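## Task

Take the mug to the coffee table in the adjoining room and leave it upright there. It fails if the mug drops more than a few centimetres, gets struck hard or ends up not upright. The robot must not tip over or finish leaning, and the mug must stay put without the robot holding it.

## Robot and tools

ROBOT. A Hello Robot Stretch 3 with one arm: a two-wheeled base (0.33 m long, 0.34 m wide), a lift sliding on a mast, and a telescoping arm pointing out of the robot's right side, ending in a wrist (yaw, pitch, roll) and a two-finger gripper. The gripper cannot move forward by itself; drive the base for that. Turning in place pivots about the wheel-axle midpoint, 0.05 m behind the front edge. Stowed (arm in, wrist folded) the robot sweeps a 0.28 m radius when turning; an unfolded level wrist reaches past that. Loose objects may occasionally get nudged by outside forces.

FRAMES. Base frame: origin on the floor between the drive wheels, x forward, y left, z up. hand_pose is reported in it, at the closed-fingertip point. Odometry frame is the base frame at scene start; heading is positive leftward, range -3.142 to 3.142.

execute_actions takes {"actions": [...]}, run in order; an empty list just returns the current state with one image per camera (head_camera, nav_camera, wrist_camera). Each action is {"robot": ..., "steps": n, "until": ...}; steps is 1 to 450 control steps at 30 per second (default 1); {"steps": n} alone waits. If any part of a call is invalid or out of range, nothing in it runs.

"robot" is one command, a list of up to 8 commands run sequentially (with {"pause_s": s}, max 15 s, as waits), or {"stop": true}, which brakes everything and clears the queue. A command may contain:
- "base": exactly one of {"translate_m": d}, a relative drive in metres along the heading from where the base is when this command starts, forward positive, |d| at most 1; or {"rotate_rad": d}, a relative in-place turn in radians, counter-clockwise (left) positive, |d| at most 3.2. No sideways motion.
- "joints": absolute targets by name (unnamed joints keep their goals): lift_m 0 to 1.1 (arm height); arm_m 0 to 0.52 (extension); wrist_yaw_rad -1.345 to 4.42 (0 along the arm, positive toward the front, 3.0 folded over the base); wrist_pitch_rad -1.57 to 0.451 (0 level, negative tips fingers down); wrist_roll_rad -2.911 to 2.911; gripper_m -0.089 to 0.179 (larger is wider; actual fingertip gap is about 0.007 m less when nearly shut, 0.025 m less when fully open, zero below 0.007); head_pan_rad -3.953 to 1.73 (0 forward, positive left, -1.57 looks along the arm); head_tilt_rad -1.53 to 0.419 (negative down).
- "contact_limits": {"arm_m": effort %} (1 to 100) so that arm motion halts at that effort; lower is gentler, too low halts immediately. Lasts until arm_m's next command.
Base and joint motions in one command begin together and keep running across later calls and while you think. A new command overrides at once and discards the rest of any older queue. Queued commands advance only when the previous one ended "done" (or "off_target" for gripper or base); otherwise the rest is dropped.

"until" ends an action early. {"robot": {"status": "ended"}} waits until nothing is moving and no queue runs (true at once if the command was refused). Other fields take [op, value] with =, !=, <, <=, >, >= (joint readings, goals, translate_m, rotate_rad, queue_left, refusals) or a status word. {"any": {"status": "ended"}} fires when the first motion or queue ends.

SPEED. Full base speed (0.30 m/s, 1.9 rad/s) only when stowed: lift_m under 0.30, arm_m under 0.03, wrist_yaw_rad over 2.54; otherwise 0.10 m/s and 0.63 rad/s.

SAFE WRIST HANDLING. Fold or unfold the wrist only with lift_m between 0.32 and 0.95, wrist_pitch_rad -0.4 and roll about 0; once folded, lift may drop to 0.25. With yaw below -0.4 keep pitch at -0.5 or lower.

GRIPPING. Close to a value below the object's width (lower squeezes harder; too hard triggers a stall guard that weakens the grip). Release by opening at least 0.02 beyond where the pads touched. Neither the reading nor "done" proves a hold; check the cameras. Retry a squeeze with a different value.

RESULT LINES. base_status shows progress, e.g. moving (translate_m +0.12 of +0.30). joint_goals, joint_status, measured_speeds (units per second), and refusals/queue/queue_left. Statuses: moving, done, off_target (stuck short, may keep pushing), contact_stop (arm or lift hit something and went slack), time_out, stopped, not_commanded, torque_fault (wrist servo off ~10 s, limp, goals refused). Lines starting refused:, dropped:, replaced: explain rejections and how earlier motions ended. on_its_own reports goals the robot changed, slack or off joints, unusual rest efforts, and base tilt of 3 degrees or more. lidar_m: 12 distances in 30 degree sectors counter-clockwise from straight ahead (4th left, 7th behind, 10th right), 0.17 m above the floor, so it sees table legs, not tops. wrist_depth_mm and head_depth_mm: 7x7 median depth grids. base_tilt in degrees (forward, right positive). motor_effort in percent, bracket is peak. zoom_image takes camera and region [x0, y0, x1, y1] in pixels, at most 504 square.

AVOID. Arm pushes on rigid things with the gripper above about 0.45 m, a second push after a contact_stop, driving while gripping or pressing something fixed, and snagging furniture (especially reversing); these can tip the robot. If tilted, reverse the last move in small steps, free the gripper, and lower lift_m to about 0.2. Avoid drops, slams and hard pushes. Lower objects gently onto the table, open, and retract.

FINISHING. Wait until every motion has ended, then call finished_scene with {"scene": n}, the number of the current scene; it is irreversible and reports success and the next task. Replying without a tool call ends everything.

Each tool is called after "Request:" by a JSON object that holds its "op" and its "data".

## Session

Request:
{"op": "execute_actions", "data": {"actions": []}}

Scene clock: 0.00 s.
robot.base_odometry: x=+0.000 y=+0.000 heading=+0.000 (m, m, rad; robot's odometry frame)
robot.turned_by_wheels: +0.000 (rad since the last result)
robot.turned_by_imu: +0.000 (rad since the last result)
robot.base_tilt: forward=-0.2 right=+1.3 (deg)
robot.lidar_m: 1.47 0.87 0.74 0.74 0.79 0.68 0.68 0.78 1.33 3.03 2.17 1.57
robot.head_depth_mm: 1665 1690 1684 1702 1581 1716 1738 / 1714 1718 1730 1735 1621 1744 1766 / 1754 1744 1757 1773 1636 1787 1805 / 1766 1800 1809 1814 1493 1829 1844 / 1816 1842 1849 1854 1691 1428 1875 / 1776 1763 1733 1711 1611 1589 1663 / 1414 1392 1381 1379 1353 1297 1334
robot.base_status: not_commanded
robot.joint_positions: lift_m=+0.473 arm_m=+0.000 wrist_yaw_rad=+2.906 wrist_pitch_rad=-0.409 wrist_roll_rad=-0.019 gripper_m=+0.037 head_pan_rad=+0.000 head_tilt_rad=-0.008
robot.joint_goals: lift_m=+0.473 arm_m=+0.000 wrist_yaw_rad=+2.906 wrist_pitch_rad=-0.409 wrist_roll_rad=-0.019 gripper_m=+0.037 head_pan_rad=+0.000 head_tilt_rad=-0.008
robot.joint_status: lift_m=not_commanded arm_m=not_commanded wrist_yaw_rad=not_commanded wrist_pitch_rad=not_commanded wrist_roll_rad=not_commanded gripper_m=not_commanded head_pan_rad=not_commanded head_tilt_rad=not_commanded
robot.measured_speeds: translate_m=+0.000 rotate_rad=+0.000 lift_m=+0.000 arm_m=+0.000 wrist_yaw_rad=+0.000 wrist_pitch_rad=+0.000 wrist_roll_rad=+0.000 head_pan_rad=+0.000 head_tilt_rad=+0.000
robot: refusals=0 queue=idle queue_left=0
robot.motor_effort: left_wheel=-1 right_wheel=+0 lift_m=+24 arm_m=+0 wrist_yaw_rad=+0 wrist_pitch_rad=+6 wrist_roll_rad=+0 gripper_m=-1 head_pan_rad=+0 head_tilt_rad=+2 (%)
robot.hand_pose: x=+0.0315 y=+0.0740 z=+0.4873 quat_wxyz=(+0.224, +0.698, +0.064, +0.678) (m; robot's base frame)
robot.wrist_depth_mm: - 739 729 721 723 698 689 / 709 785 812 756 778 779 730 / 744 - 869 856 851 824 795 / 775 - 940 939 943 904 899 / 786 - 949 942 944 954 912 / 750 756 - 783 807 778 785 / 670 668 667 657 646 657 658
pictures: head_camera (sideways: a quarter turn clockwise sets it upright), nav_camera (sideways: a quarter turn counterclockwise sets it upright), wrist_camera
camera_calibration (this result's frames):
head_camera: T_world_to_cam=[[-0.0138971, 0.0336451, -0.999337, 1.32041], [0.0344513, 0.998856, 0.0331498, -0.0433402], [0.99931, -0.0339678, -0.0150404, -0.0281638], [0, 0, 0, 1]] pos_world=[0.0479873, -0.00209117, 1.32054]
nav_camera: T_world_to_cam=[[0.00331886, -0.00993749, 0.999945, -1.2508], [0.0221911, -0.999704, -0.0100087, 0.0645996], [0.999748, 0.0222231, -0.00309736, -0.0415511], [0, 0, 0, 1]] pos_world=[0.0442584, 0.0530741, 1.25125]
wrist_camera: T_world_to_cam=[[0.98421, -0.175453, 0.0233843, -0.0239741], [-0.0698695, -0.506477, -0.859418, 0.500065], [0.162631, 0.844214, -0.510739, 0.34247], [0, 0, 0, 1]] pos_world=[0.0028385, -0.0400528, 0.605238]
Images, in order (width x height): head_camera 896x504, nav_camera 672x504, wrist_camera 644x364.

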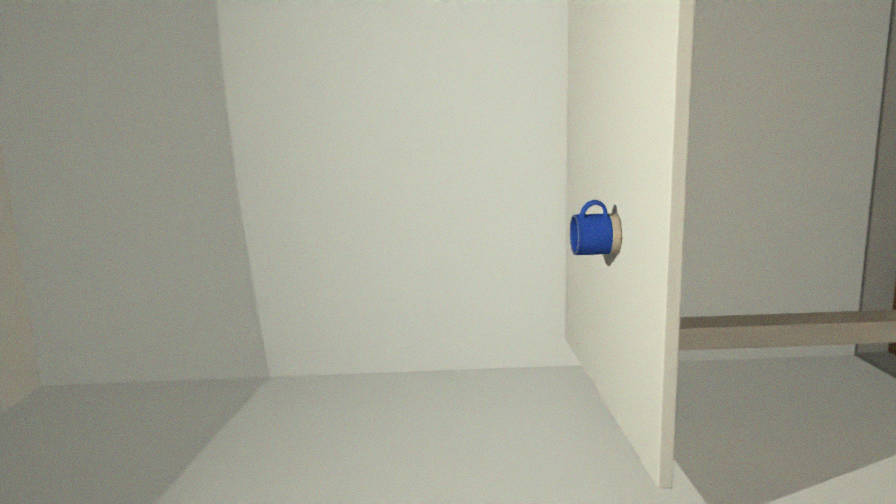

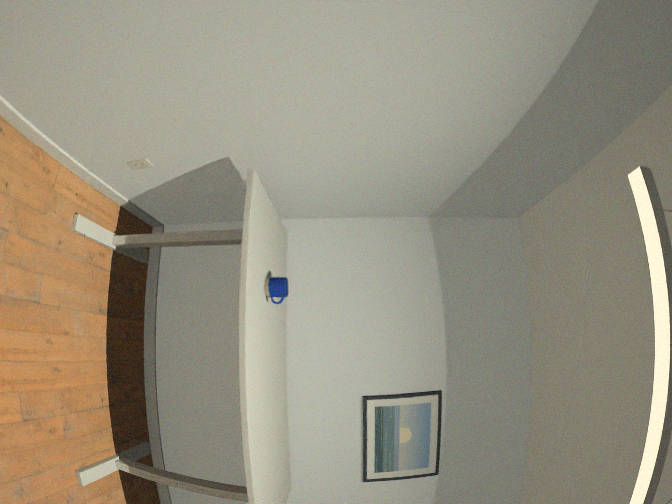

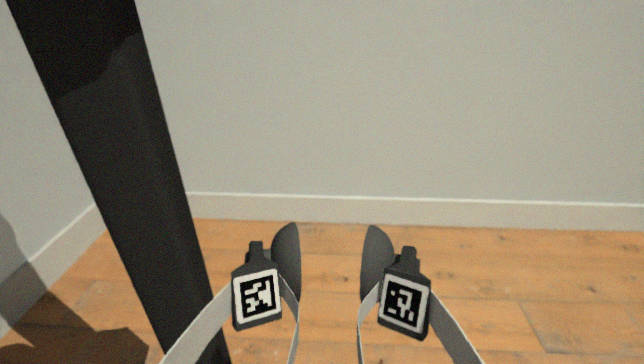

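Request:
{"op": "execute_actions", "data": {"actions": [{"robot":{"joints":{"head_pan_rad":-2.2,"head_tilt_rad":-0.4}},"steps":90,"until":{"robot":{"status":"ended"}}}]}}

Scene clock: 2.63 s.
robot.base_odometry: x=+0.000 y=+0.000 heading=+0.000 (m, m, rad; robot's odometry frame)
robot.turned_by_wheels: +0.000 (rad since the last result)
robot.turned_by_imu: +0.001 (rad since the last result)
robot.base_tilt: forward=-0.2 right=+1.3 (deg)
robot.lidar_m: 1.47 0.86 0.74 0.74 0.79 0.68 0.68 0.78 1.34 3.03 2.16 1.57
robot.head_depth_mm: 854 896 937 985 1034 1093 1162 / 979 1028 1088 1150 1226 1304 1320 / 1138 1209 1297 1387 1498 1576 1382 / 1545 1669 1794 1960 2046 1705 1376 / 1897 2060 2233 2465 2235 1710 1382 / 2373 2632 2895 3039 2223 1698 1391 / 2472 2624 2818 2947 2233 1703 1388
robot.base_status: not_commanded
robot.joint_positions: lift_m=+0.473 arm_m=+0.000 wrist_yaw_rad=+2.906 wrist_pitch_rad=-0.409 wrist_roll_rad=-0.019 gripper_m=+0.037 head_pan_rad=-2.193 head_tilt_rad=-0.395
robot.joint_goals: lift_m=+0.473 arm_m=+0.000 wrist_yaw_rad=+2.906 wrist_pitch_rad=-0.409 wrist_roll_rad=-0.019 gripper_m=+0.037 head_pan_rad=-2.200 head_tilt_rad=-0.400
robot.joint_status: lift_m=not_commanded arm_m=not_commanded wrist_yaw_rad=not_commanded wrist_pitch_rad=not_commanded wrist_roll_rad=not_commanded gripper_m=not_commanded head_pan_rad=done head_tilt_rad=done
robot.measured_speeds: translate_m=+0.000 rotate_rad=+0.000 lift_m=+0.000 arm_m=+0.000 wrist_yaw_rad=+0.000 wrist_pitch_rad=+0.000 wrist_roll_rad=+0.000 head_pan_rad=+0.000 head_tilt_rad=+0.000
robot: refusals=0 queue=done queue_left=0
robot.motor_effort: left_wheel=-1(1) right_wheel=+0(0) lift_m=+24(24) arm_m=+0(0) wrist_yaw_rad=+0(1) wrist_pitch_rad=+6(6) wrist_roll_rad=+0(0) gripper_m=-1(0) head_pan_rad=-4(51) head_tilt_rad=-3(29) (%)
robot.hand_pose: x=+0.0315 y=+0.0740 z=+0.4873 quat_wxyz=(+0.224, +0.698, +0.064, +0.678) (m; robot's base frame)
robot.wrist_depth_mm: - 739 745 726 711 680 695 / 715 789 765 754 751 730 737 / 748 - 862 855 854 803 817 / 786 - 959 912 924 889 890 / 805 - 961 982 - 954 924 / 763 775 - 747 802 759 764 / 647 671 655 671 641 657 656
pictures: head_camera (sideways: a quarter turn clockwise sets it upright), nav_camera (sideways: a quarter turn counterclockwise sets it upright), wrist_camera
camera_calibration (this result's frames):
head_camera: T_world_to_cam=[[0.254714, 0.297562, -0.920097, 1.21512], [0.785929, -0.618063, 0.0176881, -0.0277818], [-0.563415, -0.727636, -0.391292, 0.471103], [0, 0, 0, 1]] pos_world=[-0.0222455, -0.0359514, 1.30285]
nav_camera: T_world_to_cam=[[-0.229873, -0.303601, 0.924654, -1.15086], [-0.822267, 0.568828, -0.0176501, 0.079692], [-0.52061, -0.76437, -0.380399, 0.45883], [0, 0, 0, 1]] pos_world=[0.039848, -0.0440178, 1.24009]
wrist_camera: T_world_to_cam=[[0.98421, -0.175453, 0.0233844, -0.0239742], [-0.0698693, -0.506477, -0.859418, 0.500065], [0.162631, 0.844214, -0.510739, 0.34247], [0, 0, 0, 1]] pos_world=[0.00283849, -0.0400528, 0.605238]
Images, in order (width x height): head_camera 896x504, nav_camera 672x504, wrist_camera 644x364.

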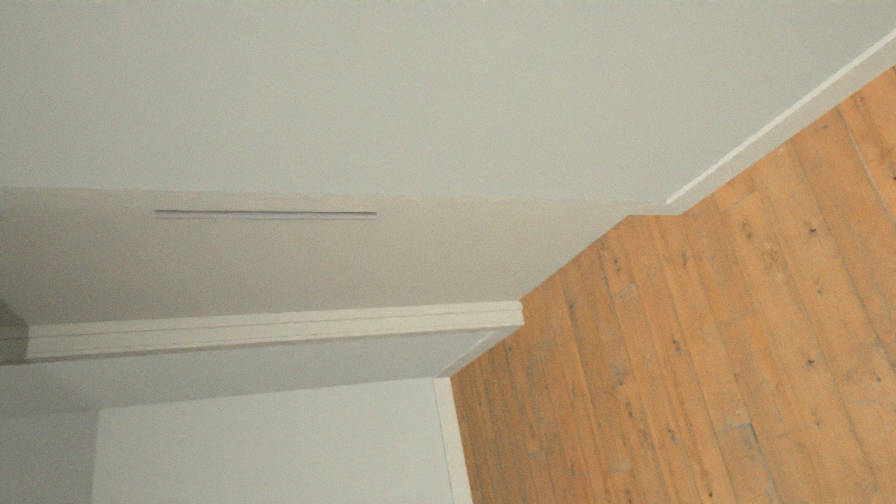

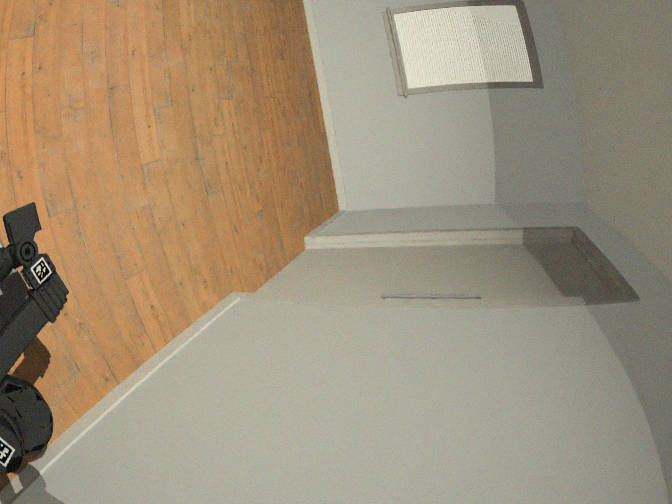

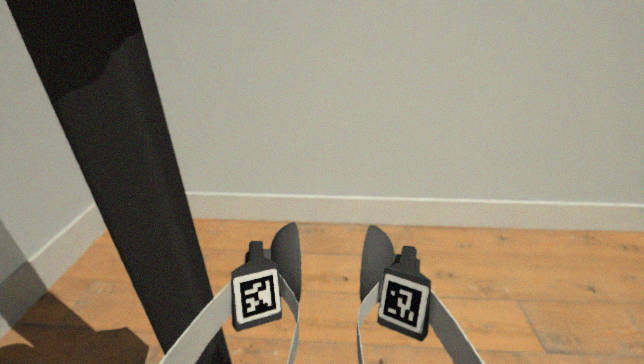

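Request:
{"op": "execute_actions", "data": {"actions": [{"robot":{"base":{"rotate_rad":-0.347},"joints":{"lift_m":0.9,"arm_m":0.1,"wrist_yaw_rad":1.57,"wrist_pitch_rad":-0.4,"wrist_roll_rad":0,"gripper_m":0.17,"head_pan_rad":0.5,"head_tilt_rad":-0.45}},"steps":150,"until":{"robot":{"base_status":["!=","moving"]}}},{"robot":{"base":{"translate_m":0.70}},"steps":100,"until":{"robot":{"translate_m":[">",0.15]}}},{"robot":{"joints":{"lift_m":1.04}},"steps":300,"until":{"robot":{"base_status":["!=","moving"]}}},{"robot":{"base":{"rotate_rad":1.678},"joints":{"head_pan_rad":-1.1,"head_tilt_rad":-0.5}},"steps":200,"until":{"robot":{"status":"ended"}}}]}}

Scene clock: 37.73 s.
robot.base_odometry: x=+0.658 y=-0.238 heading=+1.331 (m, m, rad; robot's odometry frame)
robot.turned_by_wheels: +1.331 (rad since the last result)
robot.turned_by_imu: +1.344 (rad since the last result)
robot.base_tilt: forward=-0.1 right=+1.4 (deg)
robot.lidar_m: 0.81 0.84 1.15 1.37 1.43 2.08 2.96 0.98 0.96 1.16 0.89 0.84
robot.head_depth_mm: 929 1008 1043 720 - 1428 1283 / 968 1047 1069 - - 1442 1289 / 1009 1094 1075 763 - 1455 1299 / 1057 1149 1076 682 507 1457 1290 / 1097 1206 1076 709 528 1394 1292 / 1109 1184 1082 708 569 1457 1266 / 988 1030 1049 709 594 1289 1268
robot.base_status: done (rotate_rad +1.6779 of +1.6780)
robot.joint_positions: lift_m=+1.040 arm_m=+0.100 wrist_yaw_rad=+1.572 wrist_pitch_rad=-0.414 wrist_roll_rad=-0.004 gripper_m=+0.170 head_pan_rad=-1.093 head_tilt_rad=-0.494
robot.joint_goals: lift_m=+1.040 arm_m=+0.100 wrist_yaw_rad=+1.570 wrist_pitch_rad=-0.400 wrist_roll_rad=+0.000 gripper_m=+0.170 head_pan_rad=-1.100 head_tilt_rad=-0.500
robot.joint_status: lift_m=done arm_m=done wrist_yaw_rad=done wrist_pitch_rad=done wrist_roll_rad=done gripper_m=done head_pan_rad=done head_tilt_rad=done
robot.measured_speeds: translate_m=+0.000 rotate_rad=+0.000 lift_m=+0.000 arm_m=+0.000 wrist_yaw_rad=+0.000 wrist_pitch_rad=+0.000 wrist_roll_rad=+0.000 head_pan_rad=+0.000 head_tilt_rad=+0.000
robot: refusals=0 queue=done queue_left=0
robot.motor_effort: left_wheel=-3(8) right_wheel=+4(9) lift_m=+29(29) arm_m=+3(3) wrist_yaw_rad=-1(4) wrist_pitch_rad=+5(7) wrist_roll_rad=+3(2) gripper_m=+0(83) head_pan_rad=-4(51) head_tilt_rad=-3(12) (%)
robot.hand_pose: x=+0.2035 y=-0.2445 z=+1.0533 quat_wxyz=(+0.593, +0.591, -0.384, +0.388) (m; robot's base frame)
robot.wrist_depth_mm: 678 680 666 664 662 646 621 / 745 729 725 724 687 696 687 / 830 816 790 770 621 568 563 / 879 882 863 898 473 421 422 / 999 987 977 998 934 337 330 / - - - - - 275 272 / - - - - - 240 239
pictures: head_camera (sideways: a quarter turn clockwise sets it upright), nav_camera (sideways: a quarter turn counterclockwise sets it upright), wrist_camera
camera_calibration (this result's frames):
head_camera: T_world_to_cam=[[-0.190437, 0.440915, -0.877113, 1.16176], [0.908109, 0.418525, 0.0132207, -0.0227091], [0.372923, -0.793997, -0.480102, 0.580956], [0, 0, 0, 1]] pos_world=[0.0252122, -0.041454, 1.29821]
nav_camera: T_world_to_cam=[[0.207319, -0.42196, 0.882592, -1.09865], [-0.88086, -0.472987, -0.0192187, 0.0820892], [0.425564, -0.773456, -0.469746, 0.569324], [0, 0, 0, 1]] pos_world=[0.0577969, 0.015587, 1.23868]
wrist_camera: T_world_to_cam=[[0.0546317, -0.998462, 0.00943053, -0.259752], [-0.513297, -0.0361841, -0.857448, 1.04033], [0.85647, 0.0420031, -0.514485, 0.539059], [0, 0, 0, 1]] pos_world=[0.0864995, -0.244352, 1.17181]
Images, in order (width x height): head_camera 896x504, nav_camera 672x504, wrist_camera 644x364.

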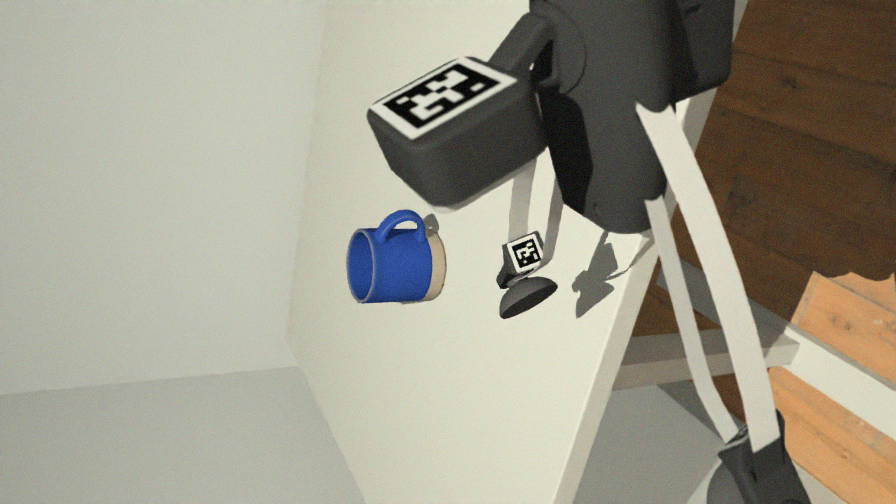

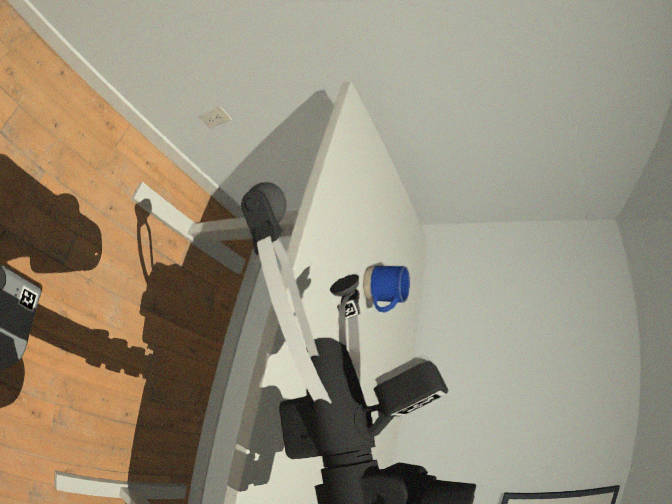

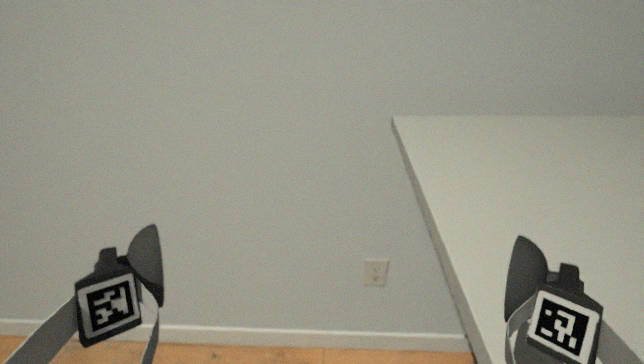

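Request:
{"op": "zoom_image", "data": {"camera": "head_camera", "region": [320, 180, 480, 330]}}

Region (320, 180, 480, 330) of head_camera's 896x504 image, scaled by 3.150, with more detail than that image has; it fills the top 472 rows of this view, and the rest is white.

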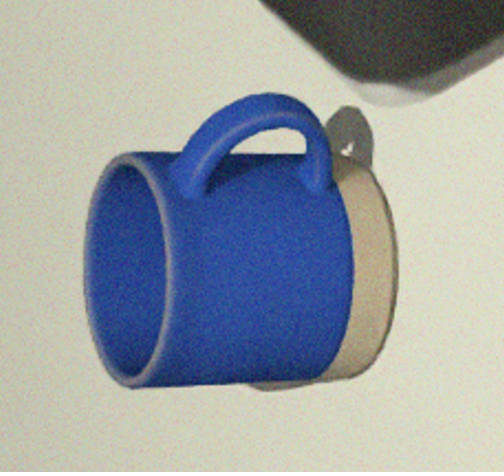

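Request:
{"op": "execute_actions", "data": {"actions": [{"robot":{"joints":{"arm_m":0.43,"wrist_yaw_rad":1.37}},"steps":200,"until":{"robot":{"arm_m":[">",0.41]}}},{"robot":{"joints":{"lift_m":0.995}},"steps":200,"until":{"robot":{"status":"ended"}}}]}}

Scene clock: 47.33 s.
robot.base_odometry: x=+0.658 y=-0.238 heading=+1.331 (m, m, rad; robot's odometry frame)
robot.turned_by_wheels: +0.000 (rad since the last result)
robot.turned_by_imu: +0.002 (rad since the last result)
robot.base_tilt: forward=-0.3 right=+1.3 (deg)
robot.lidar_m: 0.81 0.84 1.15 1.37 1.42 2.09 2.97 0.98 0.96 1.16 0.89 0.83
robot.head_depth_mm: 934 1004 1037 670 523 442 1293 / 969 1047 1067 669 524 457 1287 / 1004 1095 1071 671 524 1458 1295 / 1051 1144 1072 674 526 1498 1292 / 1098 1205 1077 707 527 1432 1284 / 1114 1186 1078 710 569 1444 1266 / 988 1038 1049 711 593 1303 1268
robot.base_status: done (rotate_rad +1.6779 of +1.6780)
robot.joint_positions: lift_m=+0.995 arm_m=+0.430 wrist_yaw_rad=+1.371 wrist_pitch_rad=-0.414 wrist_roll_rad=-0.004 gripper_m=+0.170 head_pan_rad=-1.093 head_tilt_rad=-0.494
robot.joint_goals: lift_m=+0.995 arm_m=+0.430 wrist_yaw_rad=+1.370 wrist_pitch_rad=-0.400 wrist_roll_rad=+0.000 gripper_m=+0.170 head_pan_rad=-1.100 head_tilt_rad=-0.500
robot.joint_status: lift_m=done arm_m=done wrist_yaw_rad=done wrist_pitch_rad=done wrist_roll_rad=done gripper_m=done head_pan_rad=done head_tilt_rad=done
robot.measured_speeds: translate_m=+0.000 rotate_rad=+0.000 lift_m=+0.000 arm_m=+0.000 wrist_yaw_rad=+0.000 wrist_pitch_rad=+0.000 wrist_roll_rad=+0.000 head_pan_rad=+0.000 head_tilt_rad=+0.000
robot: refusals=0 queue=done queue_left=0
robot.motor_effort: left_wheel=-4(4) right_wheel=+3(4) lift_m=+19(28) arm_m=+3(3) wrist_yaw_rad=+0(3) wrist_pitch_rad=+5(5) wrist_roll_rad=+2(3) gripper_m=+0(0) head_pan_rad=-4(4) head_tilt_rad=-3(3) (%)
robot.hand_pose: x=+0.1990 y=-0.6194 z=+1.0087 quat_wxyz=(+0.629, +0.550, -0.442, +0.326) (m; robot's base frame)
robot.wrist_depth_mm: 591 623 634 665 693 708 554 / 642 660 673 720 743 681 561 / 690 482 475 279 463 449 451 / 721 355 343 231 339 335 331 / 274 278 271 256 266 267 265 / 229 224 223 221 221 218 217 / - 187 190 188 187 185 190
pictures: head_camera (sideways: a quarter turn clockwise sets it upright), nav_camera (sideways: a quarter turn counterclockwise sets it upright), wrist_camera
camera_calibration (this result's frames):
head_camera: T_world_to_cam=[[-0.190432, 0.441061, -0.877041, 1.16166], [0.908173, 0.418386, 0.0132138, -0.0227005], [0.37277, -0.793989, -0.480234, 0.581129], [0, 0, 0, 1]] pos_world=[0.0252057, -0.0414564, 1.2982]
nav_camera: T_world_to_cam=[[0.207317, -0.422109, 0.882521, -1.09856], [-0.880932, -0.472852, -0.019221, 0.0820926], [0.425415, -0.773457, -0.46988, 0.569498], [0, 0, 0, 1]] pos_world=[0.0577949, 0.0155876, 1.23868]
wrist_camera: T_world_to_cam=[[-0.145933, -0.989249, 0.00943042, -0.587798], [-0.51018, 0.0670874, -0.857447, 1.04958], [0.847596, -0.129941, -0.514486, 0.431012], [0, 0, 0, 1]] pos_world=[0.0843704, -0.595886, 1.12725]
Images, in order (width x height): head_camera 896x504, nav_camera 672x504, wrist_camera 644x364.

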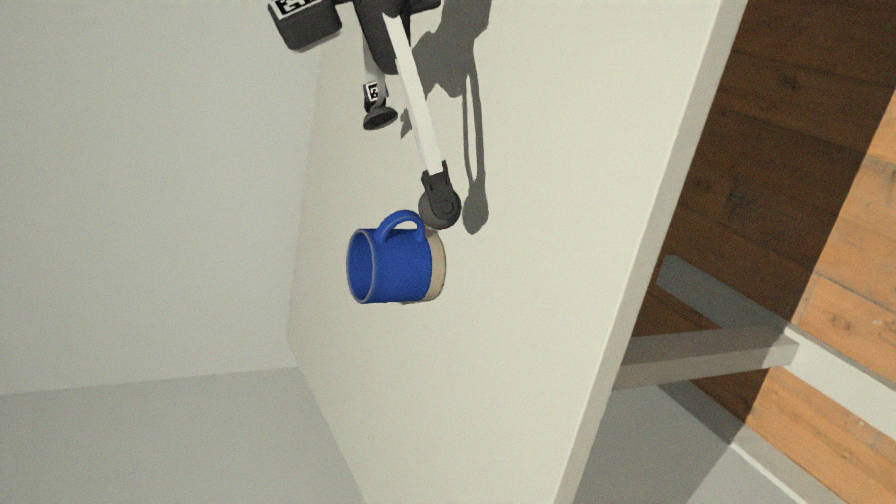

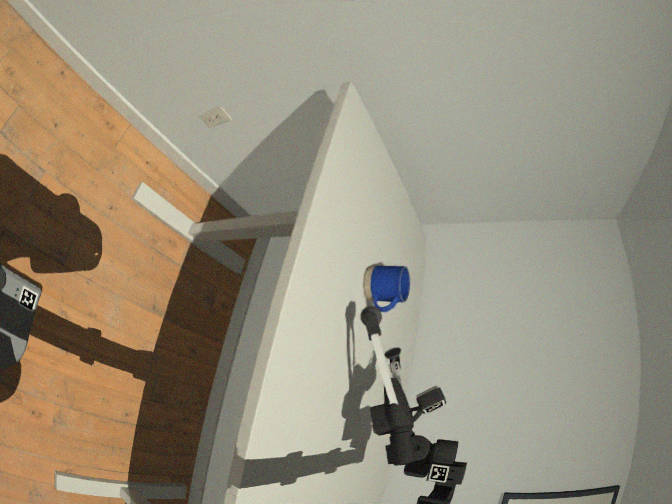

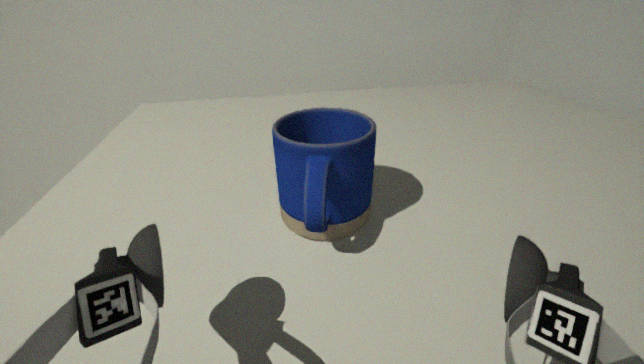

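Request:
{"op": "execute_actions", "data": {"actions": [{"robot":{"base":{"translate_m":0.122},"joints":{"arm_m":0.443,"lift_m":0.986,"head_pan_rad":-1.3}},"steps":200,"until":{"robot":{"status":"ended"}}}]}}

Scene clock: 54.87 s.
robot.base_odometry: x=+0.687 y=-0.119 heading=+1.331 (m, m, rad; robot's odometry frame)
robot.turned_by_wheels: +0.000 (rad since the last result)
robot.turned_by_imu: +0.002 (rad since the last result)
robot.base_tilt: forward=-0.1 right=+1.4 (deg)
robot.lidar_m: 0.68 0.71 0.98 1.37 1.43 2.08 3.09 1.04 1.20 1.16 0.82 0.71
robot.head_depth_mm: 918 985 - 701 523 442 1289 / 933 1015 1079 671 524 458 1292 / 957 1039 1072 687 525 1427 1287 / 980 1068 1076 646 525 1433 1289 / 1003 1090 1075 643 526 1451 1287 / 1025 1121 1082 710 526 1104 1233 / 1050 1126 1122 710 529 1344 1283
robot.base_status: done (translate_m +0.1220 of +0.1220)
robot.joint_positions: lift_m=+0.986 arm_m=+0.443 wrist_yaw_rad=+1.371 wrist_pitch_rad=-0.414 wrist_roll_rad=-0.004 gripper_m=+0.170 head_pan_rad=-1.293 head_tilt_rad=-0.494
robot.joint_goals: lift_m=+0.986 arm_m=+0.443 wrist_yaw_rad=+1.370 wrist_pitch_rad=-0.400 wrist_roll_rad=+0.000 gripper_m=+0.170 head_pan_rad=-1.300 head_tilt_rad=-0.500
robot.joint_status: lift_m=done arm_m=done wrist_yaw_rad=done wrist_pitch_rad=done wrist_roll_rad=done gripper_m=done head_pan_rad=done head_tilt_rad=done
robot.measured_speeds: translate_m=+0.000 rotate_rad=+0.000 lift_m=+0.000 arm_m=+0.000 wrist_yaw_rad=+0.000 wrist_pitch_rad=+0.000 wrist_roll_rad=+0.000 head_pan_rad=+0.000 head_tilt_rad=+0.000
robot: refusals=0 queue=done queue_left=0
robot.motor_effort: left_wheel=-3(5) right_wheel=+4(10) lift_m=+20(21) arm_m=+4(4) wrist_yaw_rad=-1(1) wrist_pitch_rad=+5(5) wrist_roll_rad=+3(3) gripper_m=-1(1) head_pan_rad=-3(29) head_tilt_rad=-4(3) (%)
robot.hand_pose: x=+0.1990 y=-0.6324 z=+0.9997 quat_wxyz=(+0.629, +0.550, -0.442, +0.326) (m; robot's base frame)
robot.wrist_depth_mm: 486 502 530 541 561 601 546 / 523 552 578 599 635 655 547 / 572 462 448 446 439 431 425 / 349 334 327 174 304 315 314 / 256 264 247 186 176 250 249 / 218 212 205 108 121 207 205 / - 177 179 104 149 176 180
pictures: head_camera (sideways: a quarter turn clockwise sets it upright), nav_camera (sideways: a quarter turn counterclockwise sets it upright), wrist_camera
camera_calibration (this result's frames):
head_camera: T_world_to_cam=[[-0.0991671, 0.47007, -0.877041, 1.1611], [0.973114, 0.229945, 0.0132138, -0.0230966], [0.207882, -0.85215, -0.480234, 0.582135], [0, 0, 0, 1]] pos_world=[0.0166035, -0.0444222, 1.2982]
nav_camera: T_world_to_cam=[[0.119476, -0.454843, 0.882521, -1.09802], [-0.957217, -0.288731, -0.019221, 0.082558], [0.263553, -0.842468, -0.46988, 0.570486], [0, 0, 0, 1]] pos_world=[0.0598595, 0.00502465, 1.23868]
wrist_camera: T_world_to_cam=[[-0.145933, -0.98925, 0.00942702, -0.600565], [-0.510232, 0.0670981, -0.857415, 1.0427], [0.847565, -0.129935, -0.514539, 0.424754], [0, 0, 0, 1]] pos_world=[0.08437, -0.608881, 1.11824]
Images, in order (width x height): head_camera 896x504, nav_camera 672x504, wrist_camera 644x364.

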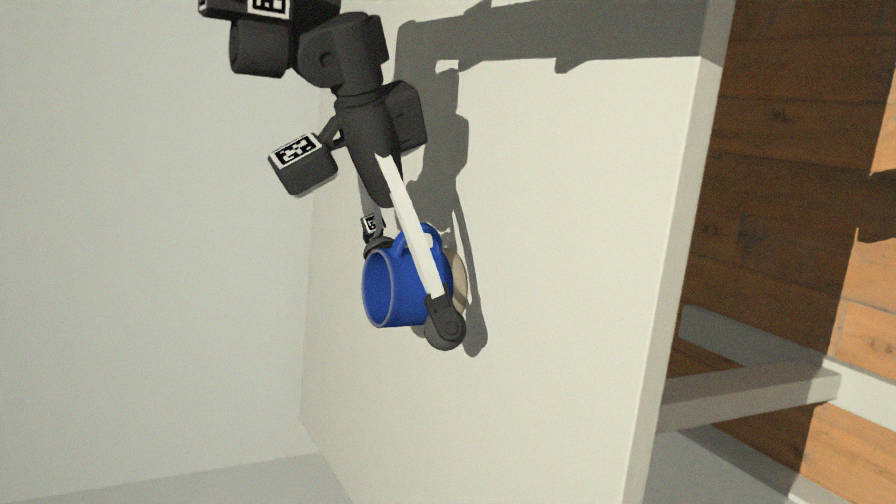

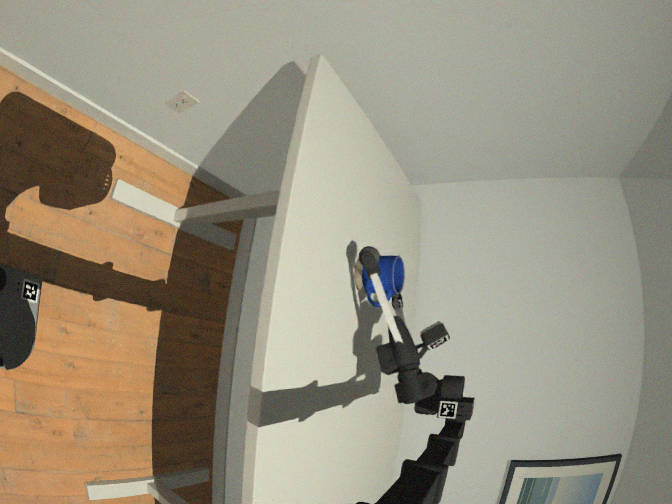

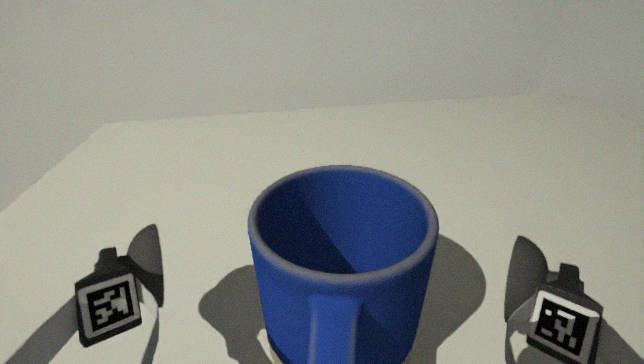

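Request:
{"op": "execute_actions", "data": {"actions": [{"robot":{"joints":{"arm_m":0.447,"gripper_m":0.11}},"steps":60,"until":{"robot":{"status":"ended"}}},{"robot":{"joints":{"gripper_m":0.02}},"steps":60,"until":{"robot":{"status":"ended"}}}]}}

Scene clock: 60.63 s.
robot.base_odometry: x=+0.687 y=-0.119 heading=+1.331 (m, m, rad; robot's odometry frame)
robot.turned_by_wheels: +0.000 (rad since the last result)
robot.turned_by_imu: +0.002 (rad since the last result)
robot.base_tilt: forward=-0.1 right=+1.3 (deg)
robot.lidar_m: 0.68 0.71 0.98 1.37 1.43 2.08 3.09 1.04 1.19 1.16 0.82 0.71
robot.head_depth_mm: 919 986 - 702 523 443 1291 / 938 1019 1077 672 523 456 1294 / 958 1043 1073 688 524 1416 1289 / 976 1066 1078 646 524 1424 1289 / 1001 1088 1079 666 526 1451 1292 / 1024 1121 1083 707 527 1102 1228 / 1049 1123 1127 710 527 1345 1279
robot.base_status: done (translate_m +0.1220 of +0.1220)
robot.joint_positions: lift_m=+0.986 arm_m=+0.447 wrist_yaw_rad=+1.370 wrist_pitch_rad=-0.424 wrist_roll_rad=-0.004 gripper_m=+0.021 head_pan_rad=-1.293 head_tilt_rad=-0.494
robot.joint_goals: lift_m=+0.986 arm_m=+0.447 wrist_yaw_rad=+1.370 wrist_pitch_rad=-0.400 wrist_roll_rad=+0.000 gripper_m=+0.020 head_pan_rad=-1.300 head_tilt_rad=-0.500
robot.joint_status: lift_m=done arm_m=done wrist_yaw_rad=done wrist_pitch_rad=done wrist_roll_rad=done gripper_m=done head_pan_rad=done head_tilt_rad=done
robot.measured_speeds: translate_m=+0.000 rotate_rad=+0.000 lift_m=+0.000 arm_m=+0.000 wrist_yaw_rad=+0.000 wrist_pitch_rad=+0.000 wrist_roll_rad=+0.000 head_pan_rad=+0.000 head_tilt_rad=+0.000
robot: refusals=0 queue=done queue_left=0
robot.motor_effort: left_wheel=-3(3) right_wheel=+2(3) lift_m=+20(21) arm_m=+3(4) wrist_yaw_rad=+0(1) wrist_pitch_rad=+9(9) wrist_roll_rad=+3(3) gripper_m=-21(96) head_pan_rad=-4(4) head_tilt_rad=-3(3) (%)
robot.hand_pose: x=+0.1978 y=-0.6362 z=+0.9975 quat_wxyz=(+0.631, +0.552, -0.439, +0.323) (m; robot's base frame)
robot.wrist_depth_mm: 494 513 527 549 570 598 533 / 532 555 573 598 624 643 524 / 571 443 433 426 416 418 410 / 328 318 321 168 309 310 304 / 254 253 167 182 162 246 242 / 211 210 113 103 107 204 202 / 178 179 169 100 137 171 172
pictures: head_camera (sideways: a quarter turn clockwise sets it upright), nav_camera (sideways: a quarter turn counterclockwise sets it upright), wrist_camera
camera_calibration (this result's frames):
head_camera: T_world_to_cam=[[-0.0991614, 0.470071, -0.877041, 1.1611], [0.973117, 0.229933, 0.0132138, -0.0230966], [0.207872, -0.852153, -0.480234, 0.582135], [0, 0, 0, 1]] pos_world=[0.016603, -0.0444223, 1.2982]
nav_camera: T_world_to_cam=[[0.11947, -0.454844, 0.882521, -1.09802], [-0.957221, -0.288719, -0.019221, 0.082558], [0.263543, -0.842471, -0.46988, 0.570486], [0, 0, 0, 1]] pos_world=[0.0598596, 0.005024, 1.23868]
wrist_camera: T_world_to_cam=[[-0.146224, -0.989211, 0.00892088, -0.60396], [-0.518207, 0.0689133, -0.852474, 1.03829], [0.842662, -0.129275, -0.522693, 0.433675], [0, 0, 0, 1]] pos_world=[0.0842942, -0.612933, 1.11718]
Images, in order (width x height): head_camera 896x504, nav_camera 672x504, wrist_camera 644x364.

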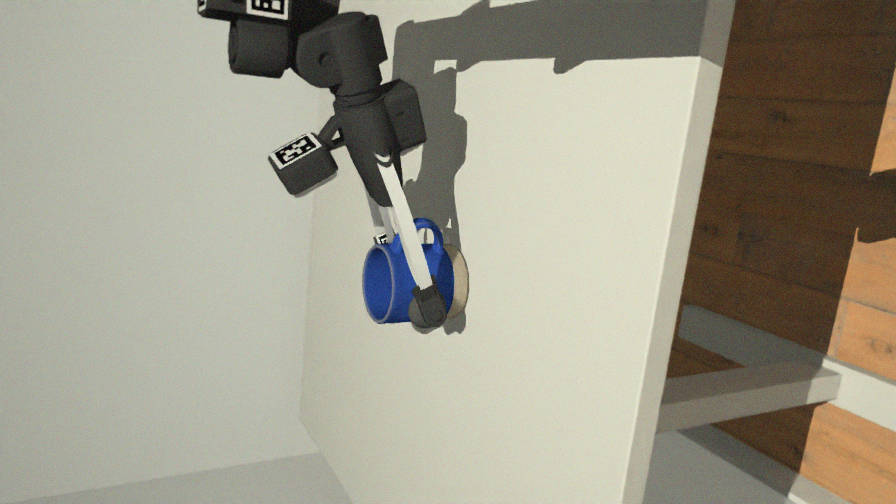

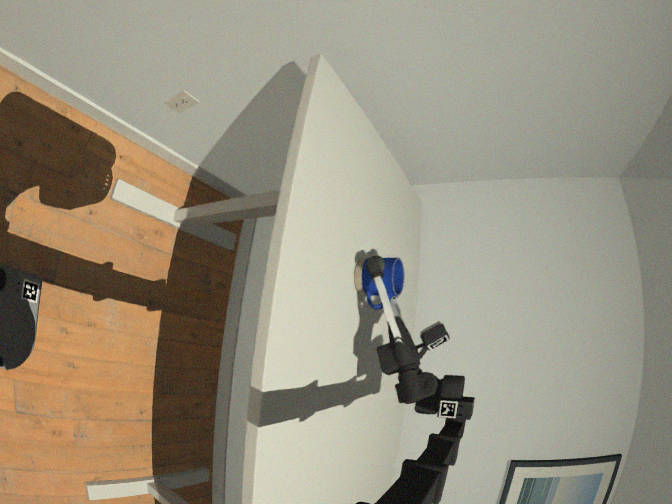

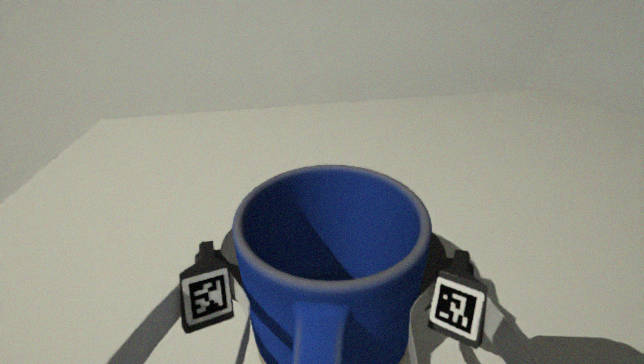

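Request:
{"op": "execute_actions", "data": {"actions": [{"robot":{"joints":{"lift_m":1.015}},"steps":60,"until":{"robot":{"status":"ended"}}},{"robot":{"joints":{"arm_m":0.3}},"steps":90,"until":{"robot":{"status":"ended"}}}]}}

Scene clock: 64.70 s.
robot.base_odometry: x=+0.687 y=-0.119 heading=+1.331 (m, m, rad; robot's odometry frame)
robot.turned_by_wheels: +0.000 (rad since the last result)
robot.turned_by_imu: +0.001 (rad since the last result)
robot.base_tilt: forward=-0.2 right=+1.4 (deg)
robot.lidar_m: 0.68 0.71 0.98 1.37 1.42 2.08 3.08 1.05 1.20 1.16 0.82 0.71
robot.head_depth_mm: 920 986 - 669 524 443 1279 / 938 1021 1069 627 525 458 1288 / 957 1041 1096 642 524 1429 1294 / 980 1064 1075 643 524 1428 1299 / 1004 1094 1075 534 527 1454 1292 / 1025 1124 1079 708 526 1105 1230 / 1055 1126 1119 710 528 1346 1275
robot.base_status: done (translate_m +0.1220 of +0.1220)
robot.joint_positions: lift_m=+1.015 arm_m=+0.300 wrist_yaw_rad=+1.370 wrist_pitch_rad=-0.440 wrist_roll_rad=-0.004 gripper_m=+0.024 head_pan_rad=-1.293 head_tilt_rad=-0.494
robot.joint_goals: lift_m=+1.015 arm_m=+0.300 wrist_yaw_rad=+1.370 wrist_pitch_rad=-0.400 wrist_roll_rad=+0.000 gripper_m=+0.023 head_pan_rad=-1.300 head_tilt_rad=-0.500
robot.joint_status: lift_m=done arm_m=done wrist_yaw_rad=done wrist_pitch_rad=done wrist_roll_rad=done gripper_m=done head_pan_rad=done head_tilt_rad=done
robot.measured_speeds: translate_m=+0.000 rotate_rad=+0.000 lift_m=+0.000 arm_m=+0.000 wrist_yaw_rad=+0.000 wrist_pitch_rad=+0.000 wrist_roll_rad=+0.000 head_pan_rad=+0.000 head_tilt_rad=+0.000
robot: refusals=0 queue=done queue_left=0
robot.motor_effort: left_wheel=-3(3) right_wheel=+2(3) lift_m=+30(33) arm_m=-2(2) wrist_yaw_rad=-1(1) wrist_pitch_rad=+15(16) wrist_roll_rad=+3(3) gripper_m=-20(20) head_pan_rad=-4(5) head_tilt_rad=-3(3) (%)
robot.hand_pose: x=+0.1957 y=-0.4896 z=+1.0224 quat_wxyz=(+0.633, +0.555, -0.435, +0.318) (m; robot's base frame)
robot.wrist_depth_mm: 490 500 528 551 580 603 626 / 535 554 579 605 632 655 664 / 579 605 480 482 474 464 462 / 643 664 361 168 354 350 351 / 684 730 167 182 164 280 278 / 768 784 113 103 108 231 232 / 897 880 193 100 136 197 198
pictures: head_camera (sideways: a quarter turn clockwise sets it upright), nav_camera (sideways: a quarter turn counterclockwise sets it upright), wrist_camera
camera_calibration (this result's frames):
head_camera: T_world_to_cam=[[-0.0990948, 0.470089, -0.877038, 1.1611], [0.97315, 0.229792, 0.0132135, -0.0230965], [0.207748, -0.85218, -0.480239, 0.582142], [0, 0, 0, 1]] pos_world=[0.0165966, -0.0444238, 1.2982]
nav_camera: T_world_to_cam=[[0.119406, -0.454866, 0.882519, -1.09802], [-0.957263, -0.288581, -0.0192211, 0.0825583], [0.263421, -0.842507, -0.469884, 0.570493], [0, 0, 0, 1]] pos_world=[0.0598602, 0.00501655, 1.23868]
wrist_camera: T_world_to_cam=[[-0.146097, -0.989238, 0.0080403, -0.458555], [-0.531635, 0.0716561, -0.843937, 1.0436], [0.834278, -0.127571, -0.536382, 0.483849], [0, 0, 0, 1]] pos_world=[0.0841578, -0.466675, 1.14395]
Images, in order (width x height): head_camera 896x504, nav_camera 672x504, wrist_camera 644x364.

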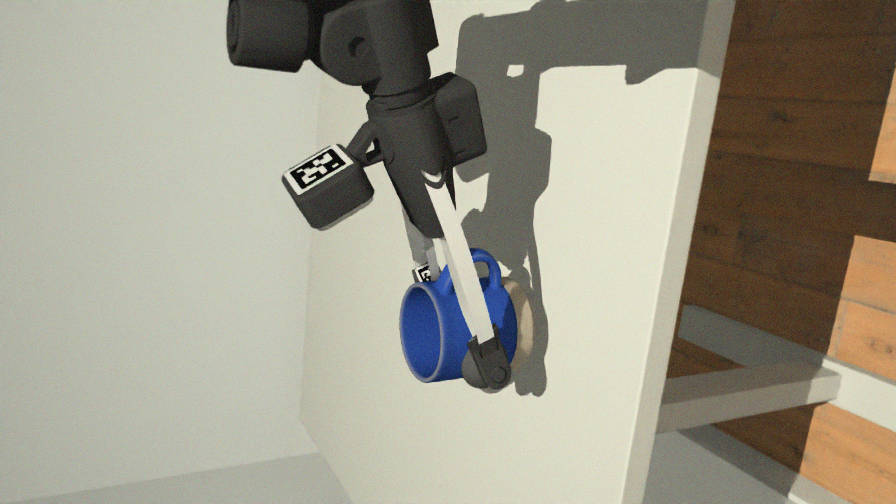

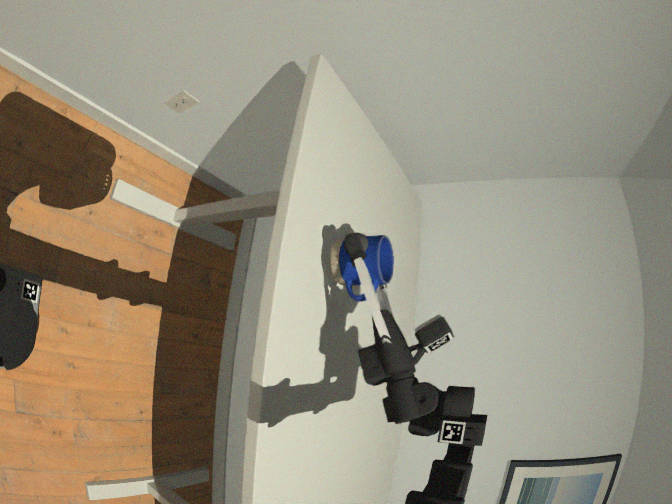

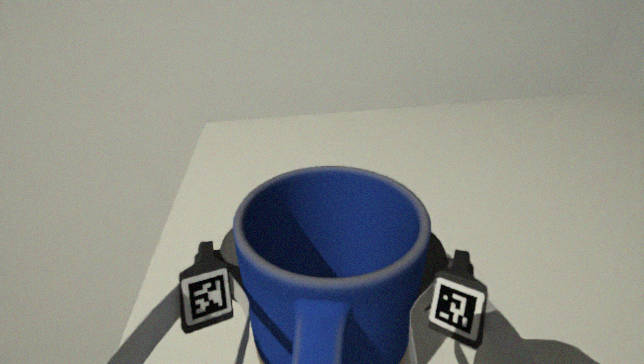

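Request:
{"op": "execute_actions", "data": {"actions": [{"robot":{"base":{"rotate_rad":-0.547},"joints":{"arm_m":0.0,"wrist_yaw_rad":1.9,"lift_m":1.025,"head_pan_rad":-0.6,"head_tilt_rad":-1.2}},"steps":200,"until":{"robot":{"base_status":["!=","moving"]}}},{"robot":{"base":{"translate_m":-0.943}},"steps":200,"until":{"robot":{"arm_m":["<",0.01],"translate_m":["<",-0.1]}}},{"robot":{"joints":{"lift_m":0.28}},"steps":200,"until":{"robot":{"lift_m":["<",0.93]}}},{"robot":{"joints":{"wrist_yaw_rad":2.7}},"steps":300,"until":{"robot":{"translate_m":["<",-0.80]}}}]}}

Scene clock: 83.40 s.
robot.base_odometry: x=+0.121 y=-0.685 heading=+0.784 (m, m, rad; robot's odometry frame)
robot.turned_by_wheels: -0.547 (rad since the last result)
robot.turned_by_imu: -0.550 (rad since the last result)
robot.base_tilt: forward=+0.0 right=+2.3 (deg)
robot.lidar_m: 1.42 1.37 1.40 1.00 0.97 0.99 1.46 2.40 2.26 1.64 1.11 1.61
robot.head_depth_mm: 1564 1557 1458 1361 1261 1182 1111 / 1615 1592 1460 1351 1256 1195 1097 / 1671 1576 1457 1347 1267 - - / 1690 1571 1453 1342 1249 1193 - / 1717 1578 1449 1348 1251 932 - / 1704 1565 1443 1338 1245 1160 1095 / 1676 1557 1440 1334 1237 1161 1091
robot.base_status: moving (translate_m -0.8003 of -0.9430)
robot.joint_positions: lift_m=+0.293 arm_m=+0.001 wrist_yaw_rad=+2.697 wrist_pitch_rad=-0.441 wrist_roll_rad=-0.003 gripper_m=+0.024 head_pan_rad=-0.607 head_tilt_rad=-1.185
robot.joint_goals: lift_m=+0.280 arm_m=+0.000 wrist_yaw_rad=+2.700 wrist_pitch_rad=-0.400 wrist_roll_rad=+0.000 gripper_m=+0.023 head_pan_rad=-0.600 head_tilt_rad=-1.200
robot.joint_status: lift_m=moving arm_m=moving wrist_yaw_rad=moving wrist_pitch_rad=done wrist_roll_rad=done gripper_m=done head_pan_rad=done head_tilt_rad=done
robot.measured_speeds: translate_m=-0.114 rotate_rad=-0.001 lift_m=-0.075 arm_m=+0.000 wrist_yaw_rad=+0.000 wrist_pitch_rad=+0.000 wrist_roll_rad=+0.000 head_pan_rad=+0.000 head_tilt_rad=+0.000
robot: refusals=0 queue=running queue_left=0
robot.motor_effort: left_wheel=-6(9) right_wheel=-10(12) lift_m=+21(32) arm_m=-3(2) wrist_yaw_rad=+0(2) wrist_pitch_rad=+15(15) wrist_roll_rad=+2(3) gripper_m=-19(21) head_pan_rad=+4(51) head_tilt_rad=-8(44) (%)
robot.hand_pose: x=+0.0739 y=+0.0543 z=+0.3005 quat_wxyz=(+0.303, +0.706, +0.000, +0.640) (m; robot's base frame)
robot.wrist_depth_mm: 757 946 - - - - - / 825 967 - - - - - / 861 977 - - - - - / 854 824 795 168 777 770 750 / - 648 167 181 163 614 629 / - 544 114 102 108 520 515 / 441 - 132 100 136 433 444
pictures: head_camera (sideways: a quarter turn clockwise sets it upright), nav_camera (sideways: a quarter turn counterclockwise sets it upright), wrist_camera
camera_calibration (this result's frames):
head_camera: T_world_to_cam=[[-0.743488, 0.55709, -0.369968, 0.504298], [0.605604, 0.795537, -0.0191192, 0.0212363], [0.283672, -0.238269, -0.928848, 1.16506], [0, 0, 0, 1]] pos_world=[0.0315844, -0.0202367, 1.26914]
nav_camera: T_world_to_cam=[[0.75414, -0.535625, 0.379972, -0.447042], [-0.570704, -0.820795, -0.0243384, 0.0868422], [0.324916, -0.198497, -0.924678, 1.16156], [0, 0, 0, 1]] pos_world=[0.00928599, 0.0623979, 1.24604]
wrist_camera: T_world_to_cam=[[0.92461, -0.380848, 0.00720669, -0.0444038], [-0.199108, -0.499344, -0.843215, 0.336757], [0.324735, 0.77821, -0.537528, 0.256459], [0, 0, 0, 1]] pos_world=[0.0248259, -0.0483326, 0.422133]
Images, in order (width x height): head_camera 896x504, nav_camera 672x504, wrist_camera 644x364.

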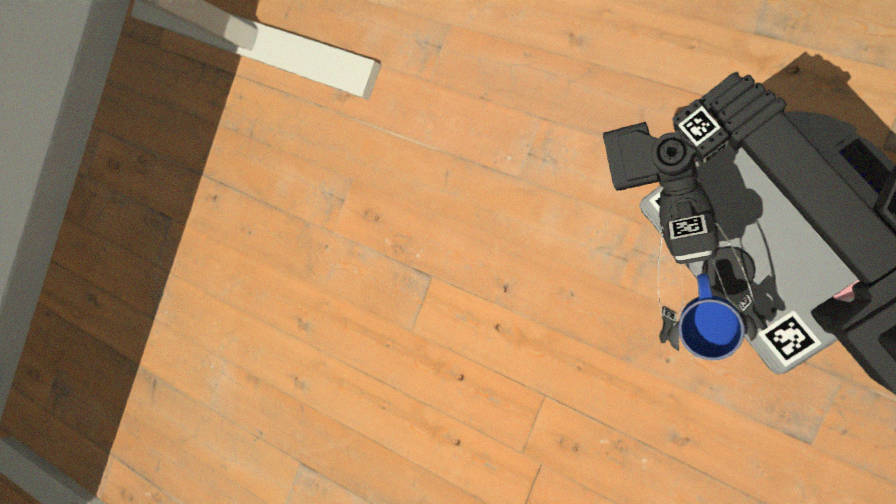

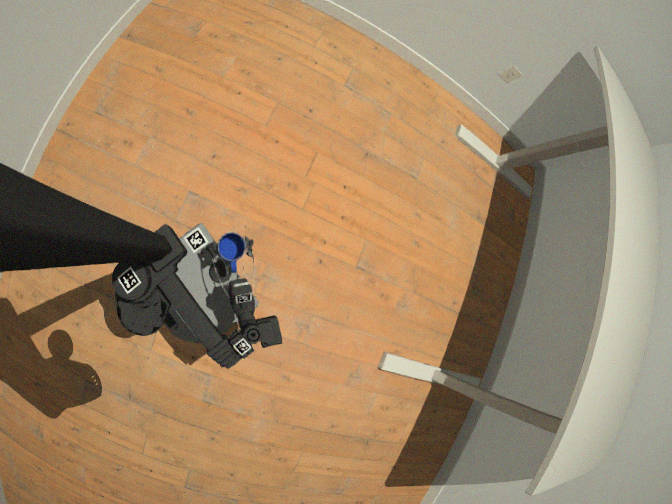

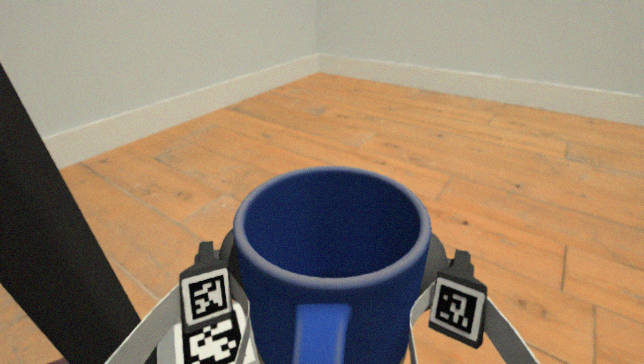

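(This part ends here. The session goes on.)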